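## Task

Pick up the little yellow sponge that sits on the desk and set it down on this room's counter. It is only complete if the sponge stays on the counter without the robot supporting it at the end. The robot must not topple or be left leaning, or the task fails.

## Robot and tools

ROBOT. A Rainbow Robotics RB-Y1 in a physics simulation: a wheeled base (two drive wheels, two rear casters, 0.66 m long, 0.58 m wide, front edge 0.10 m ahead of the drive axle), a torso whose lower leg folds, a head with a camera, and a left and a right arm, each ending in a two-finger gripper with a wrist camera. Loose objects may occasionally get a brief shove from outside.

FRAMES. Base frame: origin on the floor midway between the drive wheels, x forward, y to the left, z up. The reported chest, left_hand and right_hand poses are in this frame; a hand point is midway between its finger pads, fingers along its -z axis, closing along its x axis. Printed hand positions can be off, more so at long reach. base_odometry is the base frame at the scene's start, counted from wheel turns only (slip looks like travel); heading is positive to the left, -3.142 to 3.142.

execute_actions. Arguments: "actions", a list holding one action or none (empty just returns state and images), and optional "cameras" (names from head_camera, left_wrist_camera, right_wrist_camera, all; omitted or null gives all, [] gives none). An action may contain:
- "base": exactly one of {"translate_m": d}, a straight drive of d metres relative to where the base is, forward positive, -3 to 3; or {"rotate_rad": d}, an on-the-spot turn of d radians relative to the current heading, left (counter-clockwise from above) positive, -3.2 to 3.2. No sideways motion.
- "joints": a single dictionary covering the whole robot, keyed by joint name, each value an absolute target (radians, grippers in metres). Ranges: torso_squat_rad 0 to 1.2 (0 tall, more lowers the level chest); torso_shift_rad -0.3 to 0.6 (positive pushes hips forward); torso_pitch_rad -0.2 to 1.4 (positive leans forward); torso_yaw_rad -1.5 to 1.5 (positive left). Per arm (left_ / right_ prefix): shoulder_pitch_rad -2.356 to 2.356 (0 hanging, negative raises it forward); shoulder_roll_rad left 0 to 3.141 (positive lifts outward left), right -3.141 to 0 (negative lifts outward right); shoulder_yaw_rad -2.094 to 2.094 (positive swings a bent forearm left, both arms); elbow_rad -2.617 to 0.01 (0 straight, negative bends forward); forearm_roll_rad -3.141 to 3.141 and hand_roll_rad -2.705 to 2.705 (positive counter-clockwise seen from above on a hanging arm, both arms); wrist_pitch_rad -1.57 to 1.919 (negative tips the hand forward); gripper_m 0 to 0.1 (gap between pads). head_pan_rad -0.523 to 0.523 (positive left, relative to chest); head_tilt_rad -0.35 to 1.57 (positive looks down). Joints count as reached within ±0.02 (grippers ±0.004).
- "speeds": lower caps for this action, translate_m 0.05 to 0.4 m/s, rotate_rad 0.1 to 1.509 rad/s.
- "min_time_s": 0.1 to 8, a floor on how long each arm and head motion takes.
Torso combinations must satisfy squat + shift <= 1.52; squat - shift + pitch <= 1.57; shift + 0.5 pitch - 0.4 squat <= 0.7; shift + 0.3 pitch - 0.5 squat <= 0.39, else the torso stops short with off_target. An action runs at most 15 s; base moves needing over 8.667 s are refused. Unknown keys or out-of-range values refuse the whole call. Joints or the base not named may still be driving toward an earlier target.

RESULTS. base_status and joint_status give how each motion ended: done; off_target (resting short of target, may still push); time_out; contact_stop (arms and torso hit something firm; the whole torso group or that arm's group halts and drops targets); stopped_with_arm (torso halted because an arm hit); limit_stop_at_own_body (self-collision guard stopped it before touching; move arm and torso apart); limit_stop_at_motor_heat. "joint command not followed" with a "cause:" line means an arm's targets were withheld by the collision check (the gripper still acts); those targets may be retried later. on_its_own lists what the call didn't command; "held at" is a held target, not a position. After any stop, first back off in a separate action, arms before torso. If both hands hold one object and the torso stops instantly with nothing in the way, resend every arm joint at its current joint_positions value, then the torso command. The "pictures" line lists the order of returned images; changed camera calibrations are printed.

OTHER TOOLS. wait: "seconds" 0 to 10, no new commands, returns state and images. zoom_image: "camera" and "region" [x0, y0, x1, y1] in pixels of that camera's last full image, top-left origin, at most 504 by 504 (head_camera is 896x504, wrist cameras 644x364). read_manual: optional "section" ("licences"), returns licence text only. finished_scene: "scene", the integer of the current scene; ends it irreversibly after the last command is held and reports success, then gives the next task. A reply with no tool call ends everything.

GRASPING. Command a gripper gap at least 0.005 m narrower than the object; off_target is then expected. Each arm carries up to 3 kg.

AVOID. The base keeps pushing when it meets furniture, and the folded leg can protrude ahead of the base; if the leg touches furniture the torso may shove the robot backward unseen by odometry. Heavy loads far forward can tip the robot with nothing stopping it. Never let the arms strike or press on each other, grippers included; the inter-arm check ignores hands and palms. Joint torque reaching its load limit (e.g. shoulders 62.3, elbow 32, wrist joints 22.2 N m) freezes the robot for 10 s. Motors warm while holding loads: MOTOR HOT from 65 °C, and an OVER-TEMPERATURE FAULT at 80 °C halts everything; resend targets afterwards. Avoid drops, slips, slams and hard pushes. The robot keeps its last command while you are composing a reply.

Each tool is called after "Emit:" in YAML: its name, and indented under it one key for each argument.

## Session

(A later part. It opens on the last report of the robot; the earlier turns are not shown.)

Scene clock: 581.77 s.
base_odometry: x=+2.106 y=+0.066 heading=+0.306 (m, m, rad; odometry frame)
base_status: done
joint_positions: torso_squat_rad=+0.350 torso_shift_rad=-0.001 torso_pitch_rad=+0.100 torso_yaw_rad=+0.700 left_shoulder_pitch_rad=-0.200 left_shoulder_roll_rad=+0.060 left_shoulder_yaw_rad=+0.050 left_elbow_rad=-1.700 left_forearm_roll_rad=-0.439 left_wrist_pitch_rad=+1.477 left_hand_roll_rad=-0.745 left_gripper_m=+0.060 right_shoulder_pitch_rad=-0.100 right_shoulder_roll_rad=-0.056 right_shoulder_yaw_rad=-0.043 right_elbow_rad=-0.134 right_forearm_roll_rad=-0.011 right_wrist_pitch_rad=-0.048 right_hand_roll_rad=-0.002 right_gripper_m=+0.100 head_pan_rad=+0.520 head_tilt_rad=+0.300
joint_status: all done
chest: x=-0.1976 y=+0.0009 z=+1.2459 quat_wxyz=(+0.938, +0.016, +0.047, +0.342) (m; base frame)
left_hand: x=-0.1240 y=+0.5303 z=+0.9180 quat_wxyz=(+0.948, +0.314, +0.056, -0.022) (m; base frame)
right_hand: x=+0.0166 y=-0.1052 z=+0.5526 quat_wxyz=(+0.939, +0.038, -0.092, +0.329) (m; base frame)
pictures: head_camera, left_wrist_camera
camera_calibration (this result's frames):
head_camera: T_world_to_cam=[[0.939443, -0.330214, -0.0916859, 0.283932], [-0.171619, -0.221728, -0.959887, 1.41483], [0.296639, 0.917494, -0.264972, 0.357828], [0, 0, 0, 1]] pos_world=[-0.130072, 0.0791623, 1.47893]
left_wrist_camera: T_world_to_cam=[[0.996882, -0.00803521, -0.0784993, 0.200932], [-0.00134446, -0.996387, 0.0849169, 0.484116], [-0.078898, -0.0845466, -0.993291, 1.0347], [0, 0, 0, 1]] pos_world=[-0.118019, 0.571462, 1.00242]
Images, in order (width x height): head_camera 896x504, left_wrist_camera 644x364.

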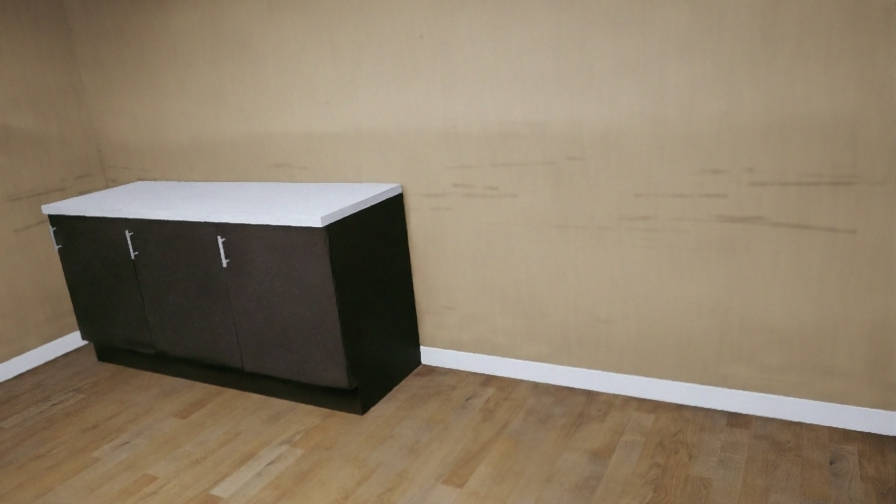

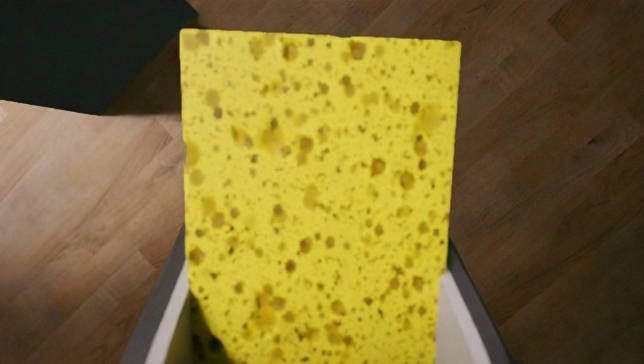

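Emit:
execute_actions:
  actions:
    - {"base": {"rotate_rad": 1.395}, "joints": {"head_pan_rad": 0.0, "head_tilt_rad": 0.3, "torso_yaw_rad": 0.0}}
  cameras: ["head_camera"]

Emit:
execute_actions:
  actions:
    - {"base": {"translate_m": 2.05}, "joints": {"head_pan_rad": 0.0, "head_tilt_rad": 0.2, "torso_pitch_rad": 0.38, "left_shoulder_pitch_rad": -1.295, "left_shoulder_roll_rad": 0.25, "left_shoulder_yaw_rad": 0.336, "left_elbow_rad": -1.064, "right_shoulder_pitch_rad": -0.3}, "min_time_s": 5}
  cameras: ["head_camera", "left_wrist_camera"]

Scene clock: 643.83 s.
base_odometry: x=+2.106 y=+0.066 heading=+1.700 (m, m, rad; odometry frame)
base_status: done
joint_positions: torso_squat_rad=+0.350 torso_shift_rad=-0.001 torso_pitch_rad=+0.100 torso_yaw_rad=+0.000 left_shoulder_pitch_rad=-0.200 left_shoulder_roll_rad=+0.060 left_shoulder_yaw_rad=+0.050 left_elbow_rad=-1.700 left_forearm_roll_rad=-0.439 left_wrist_pitch_rad=+1.477 left_hand_roll_rad=-0.745 left_gripper_m=+0.060 right_shoulder_pitch_rad=-0.100 right_shoulder_roll_rad=-0.056 right_shoulder_yaw_rad=-0.043 right_elbow_rad=-0.134 right_forearm_roll_rad=-0.011 right_wrist_pitch_rad=-0.048 right_hand_roll_rad=-0.002 right_gripper_m=+0.100 head_pan_rad=+0.000 head_tilt_rad=+0.300
joint_status: all done
chest: x=-0.1976 y=+0.0009 z=+1.2459 quat_wxyz=(+0.999, -0.001, +0.050, +0.000) (m; base frame)
left_hand: x=+0.1909 y=+0.3372 z=+0.8866 quat_wxyz=(+0.893, +0.282, -0.056, -0.345) (m; base frame)
right_hand: x=-0.1169 y=-0.2625 z=+0.5662 quat_wxyz=(+0.996, -0.028, -0.089, -0.008) (m; base frame)
pictures: head_camera
camera_calibration (this result's frames):
head_camera: T_world_to_cam=[[0.0145575, -0.999892, 0.00222869, -0.00439964], [-0.328619, -0.00688948, -0.944438, 1.36511], [0.944351, 0.0130163, -0.328683, 0.563017], [0, 0, 0, 1]] pos_world=[-0.0830217, -0.00232268, 1.47432]
Images, in order (width x height): head_camera 896x504.

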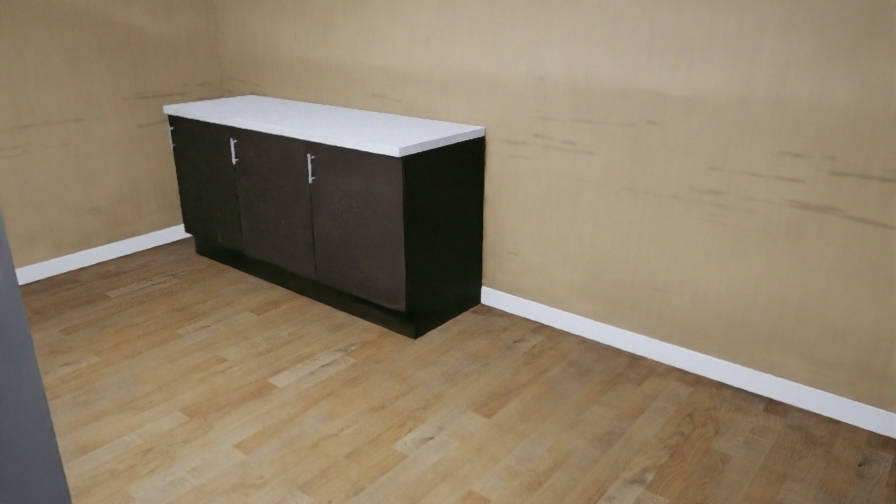

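Scene clock: 650.50 s.
base_odometry: x=+1.840 y=+2.099 heading=+1.701 (m, m, rad; odometry frame)
base_status: done
joint_positions: torso_squat_rad=+0.350 torso_shift_rad=-0.001 torso_pitch_rad=+0.380 torso_yaw_rad=+0.000 left_shoulder_pitch_rad=-1.294 left_shoulder_roll_rad=+0.250 left_shoulder_yaw_rad=+0.336 left_elbow_rad=-1.064 left_forearm_roll_rad=-0.439 left_wrist_pitch_rad=+1.477 left_hand_roll_rad=-0.745 left_gripper_m=+0.060 right_shoulder_pitch_rad=-0.300 right_shoulder_roll_rad=-0.056 right_shoulder_yaw_rad=-0.043 right_elbow_rad=-0.134 right_forearm_roll_rad=-0.011 right_wrist_pitch_rad=-0.048 right_hand_roll_rad=-0.002 right_gripper_m=+0.100 head_pan_rad=+0.000 head_tilt_rad=+0.200
joint_status: all done
chest: x=-0.1137 y=+0.0008 z=+1.2254 quat_wxyz=(+0.982, -0.001, +0.189, +0.000) (m; base frame)
left_hand: x=+0.4986 y=+0.3181 z=+1.0361 quat_wxyz=(+0.895, +0.285, -0.140, -0.315) (m; base frame)
right_hand: x=-0.0790 y=-0.2475 z=+0.5362 quat_wxyz=(+0.999, -0.017, -0.044, +0.026) (m; base frame)
pictures: head_camera, left_wrist_camera
camera_calibration (this result's frames):
head_camera: T_world_to_cam=[[0.0146989, -0.999892, -0.000433319, -0.00258803], [-0.492509, -0.00686295, -0.87028, 1.2653], [0.870183, 0.0130055, -0.492556, 0.649311], [0, 0, 0, 1]] pos_world=[0.0581884, -0.00234872, 1.42098]
left_wrist_camera: T_world_to_cam=[[0.758462, -0.641977, 0.112253, -0.289228], [-0.650915, -0.754749, 0.0816264, 0.513925], [0.0323206, -0.134978, -0.990321, 1.14065], [0, 0, 0, 1]] pos_world=[0.517023, 0.356169, 1.12012]
Images, in order (width x height): head_camera 896x504, left_wrist_camera 644x364.

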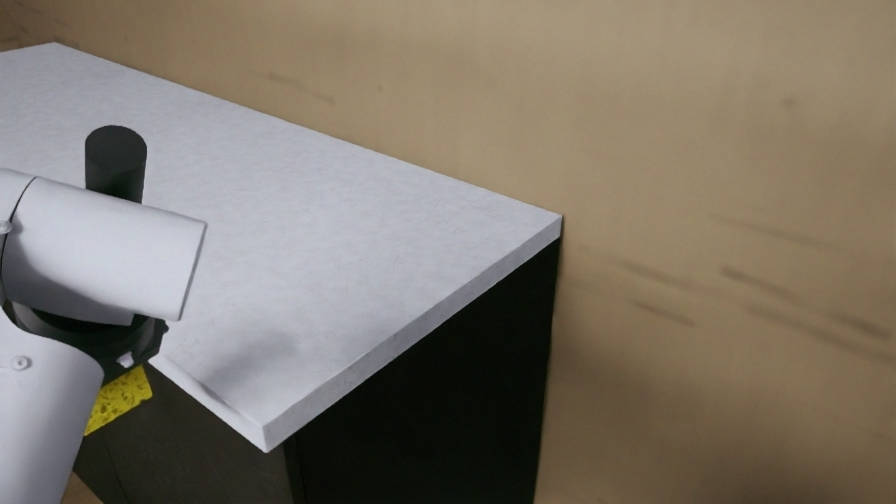

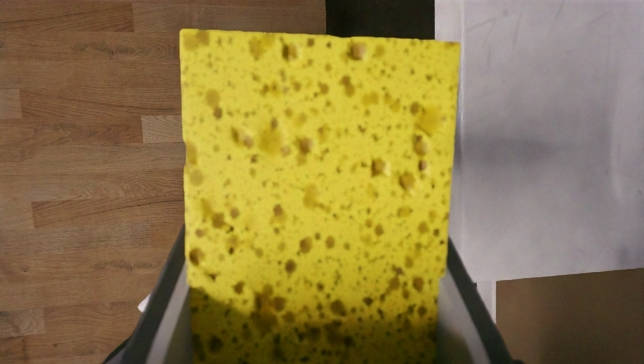

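Emit:
execute_actions:
  actions:
    - {"base": {"translate_m": 0.38}, "joints": {"torso_pitch_rad": 0.45, "torso_squat_rad": 0.42, "head_pan_rad": 0.4, "head_tilt_rad": 0.4}}

Scene clock: 756.07 s.
base_odometry: x=+1.790 y=+2.475 heading=+1.702 (m, m, rad; odometry frame)
base_status: done
joint_positions: torso_squat_rad=+0.420 torso_shift_rad=-0.001 torso_pitch_rad=+0.450 torso_yaw_rad=+0.000 left_shoulder_pitch_rad=-1.295 left_shoulder_roll_rad=+0.250 left_shoulder_yaw_rad=+0.336 left_elbow_rad=-1.064 left_forearm_roll_rad=-0.439 left_wrist_pitch_rad=+1.477 left_hand_roll_rad=-0.745 left_gripper_m=+0.060 right_shoulder_pitch_rad=-0.300 right_shoulder_roll_rad=-0.056 right_shoulder_yaw_rad=-0.043 right_elbow_rad=-0.134 right_forearm_roll_rad=-0.011 right_wrist_pitch_rad=-0.048 right_hand_roll_rad=-0.002 right_gripper_m=+0.100 head_pan_rad=+0.400 head_tilt_rad=+0.400
joint_status: all done
chest: x=-0.0938 y=+0.0008 z=+1.1983 quat_wxyz=(+0.975, -0.001, +0.223, +0.000) (m; base frame)
left_hand: x=+0.5038 y=+0.3181 z=+0.9666 quat_wxyz=(+0.899, +0.274, -0.108, -0.324) (m; base frame)
right_hand: x=-0.1074 y=-0.2475 z=+0.5083 quat_wxyz=(+0.999, -0.016, -0.009, +0.026) (m; base frame)
pictures: head_camera, left_wrist_camera, right_wrist_camera
camera_calibration (this result's frames):
head_camera: T_world_to_cam=[[0.363132, -0.915483, -0.173282, 0.228849], [-0.681517, -0.13416, -0.719399, 1.04743], [0.63535, 0.379332, -0.672635, 0.853708], [0, 0, 0, 1]] pos_world=[0.0883328, 0.0261912, 1.36741]
left_wrist_camera: T_world_to_cam=[[0.764444, -0.64199, 0.0589498, -0.236853], [-0.643629, -0.754741, 0.126916, 0.475493], [-0.0369871, -0.134962, -0.99016, 1.10645], [0, 0, 0, 1]] pos_world=[0.528026, 0.356145, 1.04917]
right_wrist_camera: T_world_to_cam=[[-0.994663, -0.0895868, -0.0511867, -0.10576], [-0.102094, 0.782804, 0.613837, -0.0966425], [-0.0149225, 0.615786, -0.787772, 0.641699], [0, 0, 0, 1]] pos_world=[-0.105486, -0.328972, 0.559422]
Images, in order (width x height): head_camera 896x504, left_wrist_camera 644x364, right_wrist_camera 644x364.

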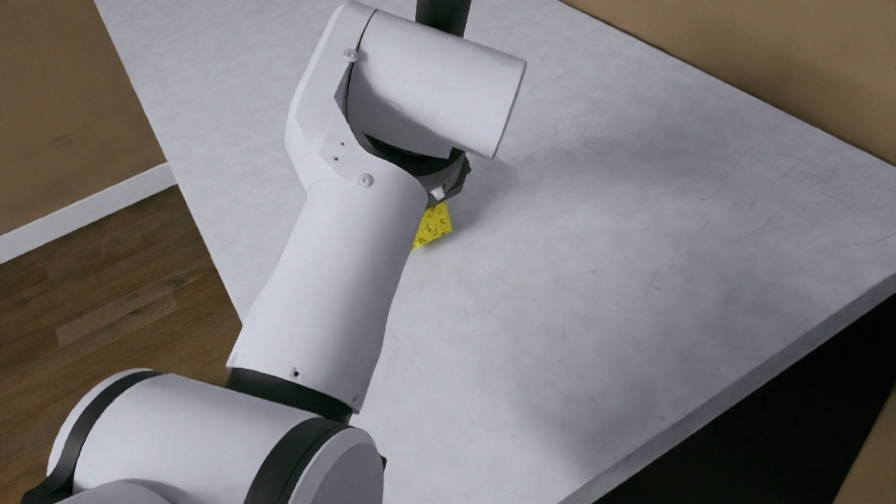

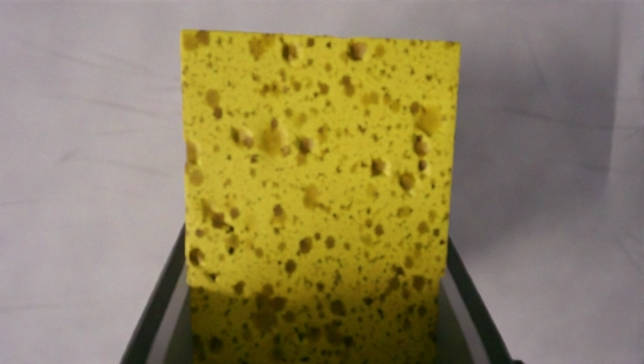

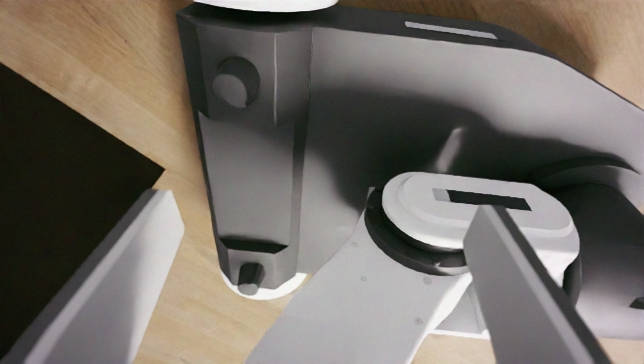

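Emit:
zoom_image:
  camera: "left_wrist_camera"
  region: [0, 0, 200, 250]

Emit:
execute_actions:
  actions:
    - {"joints": {"torso_squat_rad": 0.485}}
  cameras: ["head_camera", "left_wrist_camera"]

Emit:
zoom_image:
  camera: "left_wrist_camera"
  region: [0, 0, 200, 250]

Region (0, 0, 200, 250) of left_wrist_camera's 644x364 image, scaled by 2.016, with more detail than that image has; it fills the left 403 columns of this view, and the rest is white.

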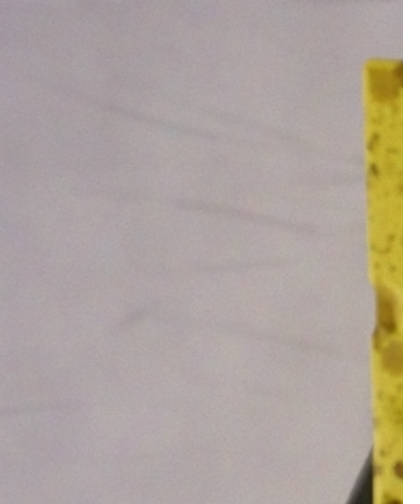

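Scene clock: 769.47 s.
base_odometry: x=+1.790 y=+2.475 heading=+1.702 (m, m, rad; odometry frame)
base_status: not commanded
joint_positions: torso_squat_rad=+0.485 torso_shift_rad=-0.001 torso_pitch_rad=+0.450 torso_yaw_rad=+0.000 left_shoulder_pitch_rad=-1.295 left_shoulder_roll_rad=+0.250 left_shoulder_yaw_rad=+0.336 left_elbow_rad=-1.064 left_forearm_roll_rad=-0.439 left_wrist_pitch_rad=+1.477 left_hand_roll_rad=-0.745 left_gripper_m=+0.060 right_shoulder_pitch_rad=-0.300 right_shoulder_roll_rad=-0.056 right_shoulder_yaw_rad=-0.043 right_elbow_rad=-0.134 right_forearm_roll_rad=-0.011 right_wrist_pitch_rad=-0.048 right_hand_roll_rad=-0.002 right_gripper_m=+0.100 head_pan_rad=+0.400 head_tilt_rad=+0.400
joint_status: all done
chest: x=-0.0939 y=+0.0008 z=+1.1784 quat_wxyz=(+0.975, -0.001, +0.223, +0.000) (m; base frame)
left_hand: x=+0.5037 y=+0.3181 z=+0.9469 quat_wxyz=(+0.899, +0.274, -0.109, -0.324) (m; base frame)
right_hand: x=-0.1073 y=-0.2475 z=+0.4884 quat_wxyz=(+0.999, -0.016, -0.009, +0.026) (m; base frame)
pictures: head_camera, left_wrist_camera
camera_calibration (this result's frames):
head_camera: T_world_to_cam=[[0.363176, -0.915483, -0.17319, 0.225331], [-0.681336, -0.134161, -0.719571, 1.03329], [0.635519, 0.379332, -0.672475, 0.84025], [0, 0, 0, 1]] pos_world=[0.0881849, 0.0261795, 1.34759]
left_wrist_camera: T_world_to_cam=[[0.76443, -0.641989, 0.0591342, -0.235829], [-0.643659, -0.754742, 0.126761, 0.478116], [-0.0367484, -0.134962, -0.990169, 1.08681], [0, 0, 0, 1]] pos_world=[0.527957, 0.356133, 1.02947]
Images, in order (width x height): head_camera 896x504, left_wrist_camera 644x364.

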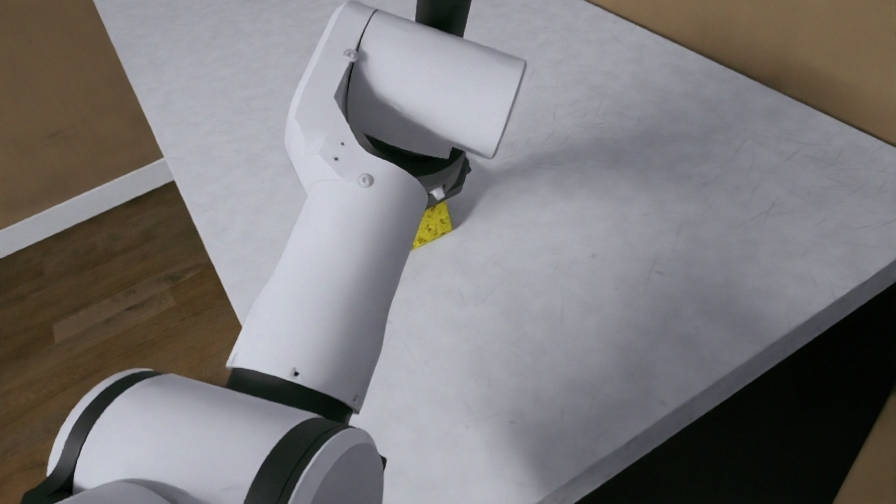

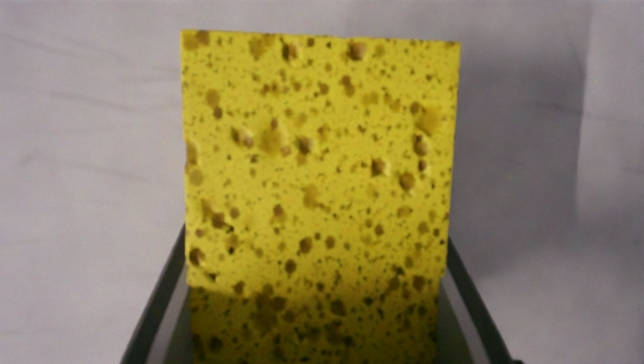

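Region (0, 0, 200, 250) of left_wrist_camera's 644x364 image, scaled by 2.016, with more detail than that image has; it fills the left 403 columns of this view, and the rest is white.

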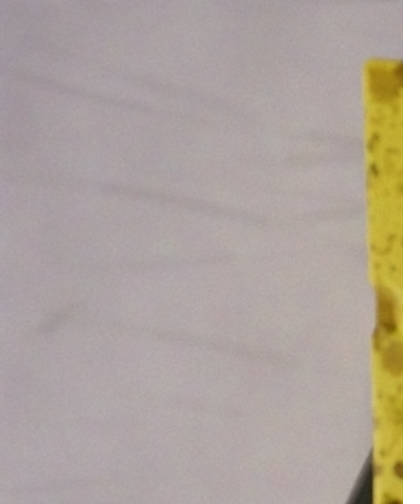

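Emit:
zoom_image:
  camera: "head_camera"
  region: [390, 170, 510, 270]

Region (390, 170, 510, 270) of head_camera's 896x504 image, scaled by 4.200, with more detail than that image has.

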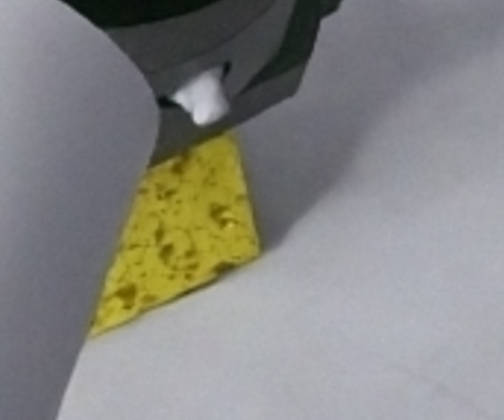

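Emit:
execute_actions:
  actions:
    - {"joints": {"left_gripper_m": 0.1}}
  cameras: ["left_wrist_camera"]

Emit:
execute_actions:
  actions:
    - {"joints": {"torso_pitch_rad": 0.3}}
  cameras: ["head_camera", "left_wrist_camera"]

Scene clock: 806.90 s.
base_odometry: x=+1.790 y=+2.475 heading=+1.702 (m, m, rad; odometry frame)
base_status: not commanded
joint_positions: torso_squat_rad=+0.485 torso_shift_rad=-0.001 torso_pitch_rad=+0.450 torso_yaw_rad=+0.000 left_shoulder_pitch_rad=-1.295 left_shoulder_roll_rad=+0.250 left_shoulder_yaw_rad=+0.336 left_elbow_rad=-1.064 left_forearm_roll_rad=-0.439 left_wrist_pitch_rad=+1.477 left_hand_roll_rad=-0.745 left_gripper_m=+0.100 right_shoulder_pitch_rad=-0.300 right_shoulder_roll_rad=-0.056 right_shoulder_yaw_rad=-0.043 right_elbow_rad=-0.134 right_forearm_roll_rad=-0.011 right_wrist_pitch_rad=-0.048 right_hand_roll_rad=-0.002 right_gripper_m=+0.100 head_pan_rad=+0.400 head_tilt_rad=+0.400
joint_status: all done
chest: x=-0.0939 y=+0.0008 z=+1.1784 quat_wxyz=(+0.975, -0.001, +0.223, +0.000) (m; base frame)
left_hand: x=+0.5037 y=+0.3181 z=+0.9469 quat_wxyz=(+0.899, +0.274, -0.109, -0.324) (m; base frame)
right_hand: x=-0.1073 y=-0.2475 z=+0.4884 quat_wxyz=(+0.999, -0.016, -0.009, +0.026) (m; base frame)
pictures: left_wrist_camera
camera_calibration (this result's frames):
left_wrist_camera: T_world_to_cam=[[0.76443, -0.641989, 0.0591343, -0.235829], [-0.643659, -0.754741, 0.126761, 0.478116], [-0.0367484, -0.134963, -0.990169, 1.08681], [0, 0, 0, 1]] pos_world=[0.527958, 0.356133, 1.02947]
Images, in order (width x height): left_wrist_camera 644x364.

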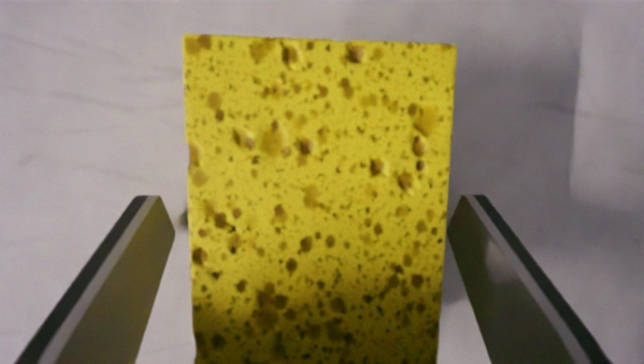

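Scene clock: 808.33 s.
base_odometry: x=+1.790 y=+2.475 heading=+1.702 (m, m, rad; odometry frame)
base_status: not commanded
joint_positions: torso_squat_rad=+0.485 torso_shift_rad=-0.001 torso_pitch_rad=+0.300 torso_yaw_rad=+0.000 left_shoulder_pitch_rad=-1.295 left_shoulder_roll_rad=+0.250 left_shoulder_yaw_rad=+0.336 left_elbow_rad=-1.064 left_forearm_roll_rad=-0.439 left_wrist_pitch_rad=+1.477 left_hand_roll_rad=-0.745 left_gripper_m=+0.100 right_shoulder_pitch_rad=-0.300 right_shoulder_roll_rad=-0.056 right_shoulder_yaw_rad=-0.043 right_elbow_rad=-0.134 right_forearm_roll_rad=-0.011 right_wrist_pitch_rad=-0.048 right_hand_roll_rad=-0.002 right_gripper_m=+0.100 head_pan_rad=+0.400 head_tilt_rad=+0.400
joint_status: all done
chest: x=-0.1370 y=+0.0008 z=+1.1954 quat_wxyz=(+0.989, -0.001, +0.150, +0.000) (m; base frame)
left_hand: x=+0.4885 y=+0.3181 z=+1.0557 quat_wxyz=(+0.888, +0.297, -0.176, -0.303) (m; base frame)
right_hand: x=-0.0472 y=-0.2475 z=+0.5111 quat_wxyz=(+0.996, -0.018, -0.084, +0.025) (m; base frame)
pictures: head_camera, left_wrist_camera
camera_calibration (this result's frames):
head_camera: T_world_to_cam=[[0.385056, -0.915447, -0.116999, 0.179772], [-0.566206, -0.134218, -0.813263, 1.14389], [0.728795, 0.379397, -0.570013, 0.769372], [0, 0, 0, 1]] pos_world=[0.0177395, 0.026205, 1.38987]
left_wrist_camera: T_world_to_cam=[[0.747064, -0.641925, 0.172708, -0.341995], [-0.65531, -0.754797, 0.029159, 0.563285], [0.111642, -0.134961, -0.984541, 1.11563], [0, 0, 0, 1]] pos_world=[0.500068, 0.356197, 1.14102]
Images, in order (width x height): head_camera 896x504, left_wrist_camera 644x364.

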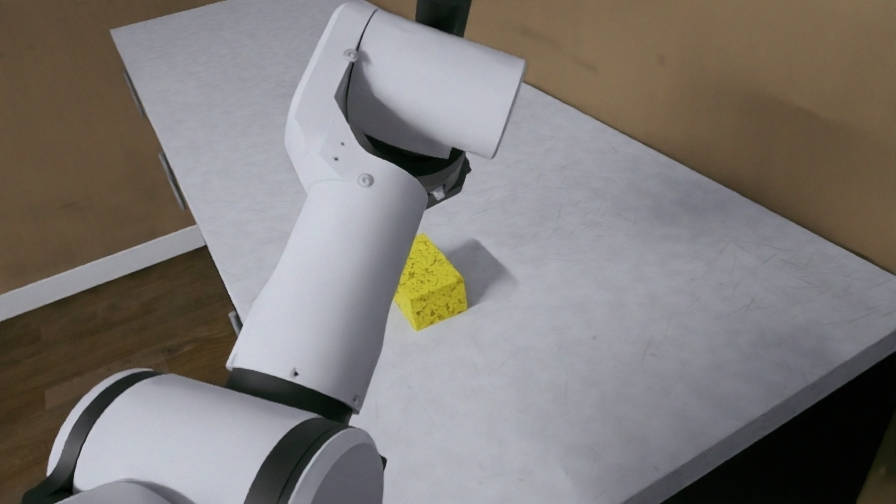

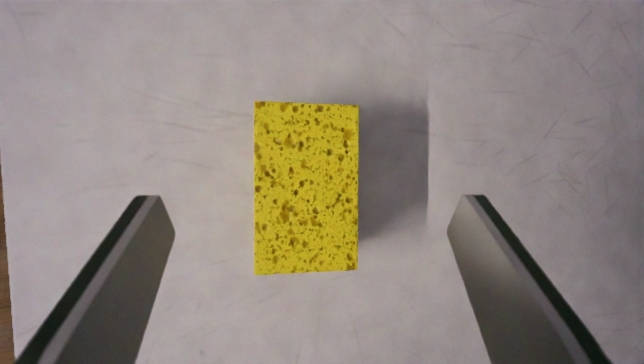

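The sponge is resting on the counter and the hand is clear.

Emit:
finished_scene:
  scene: 1

The scene is finished: the task was done.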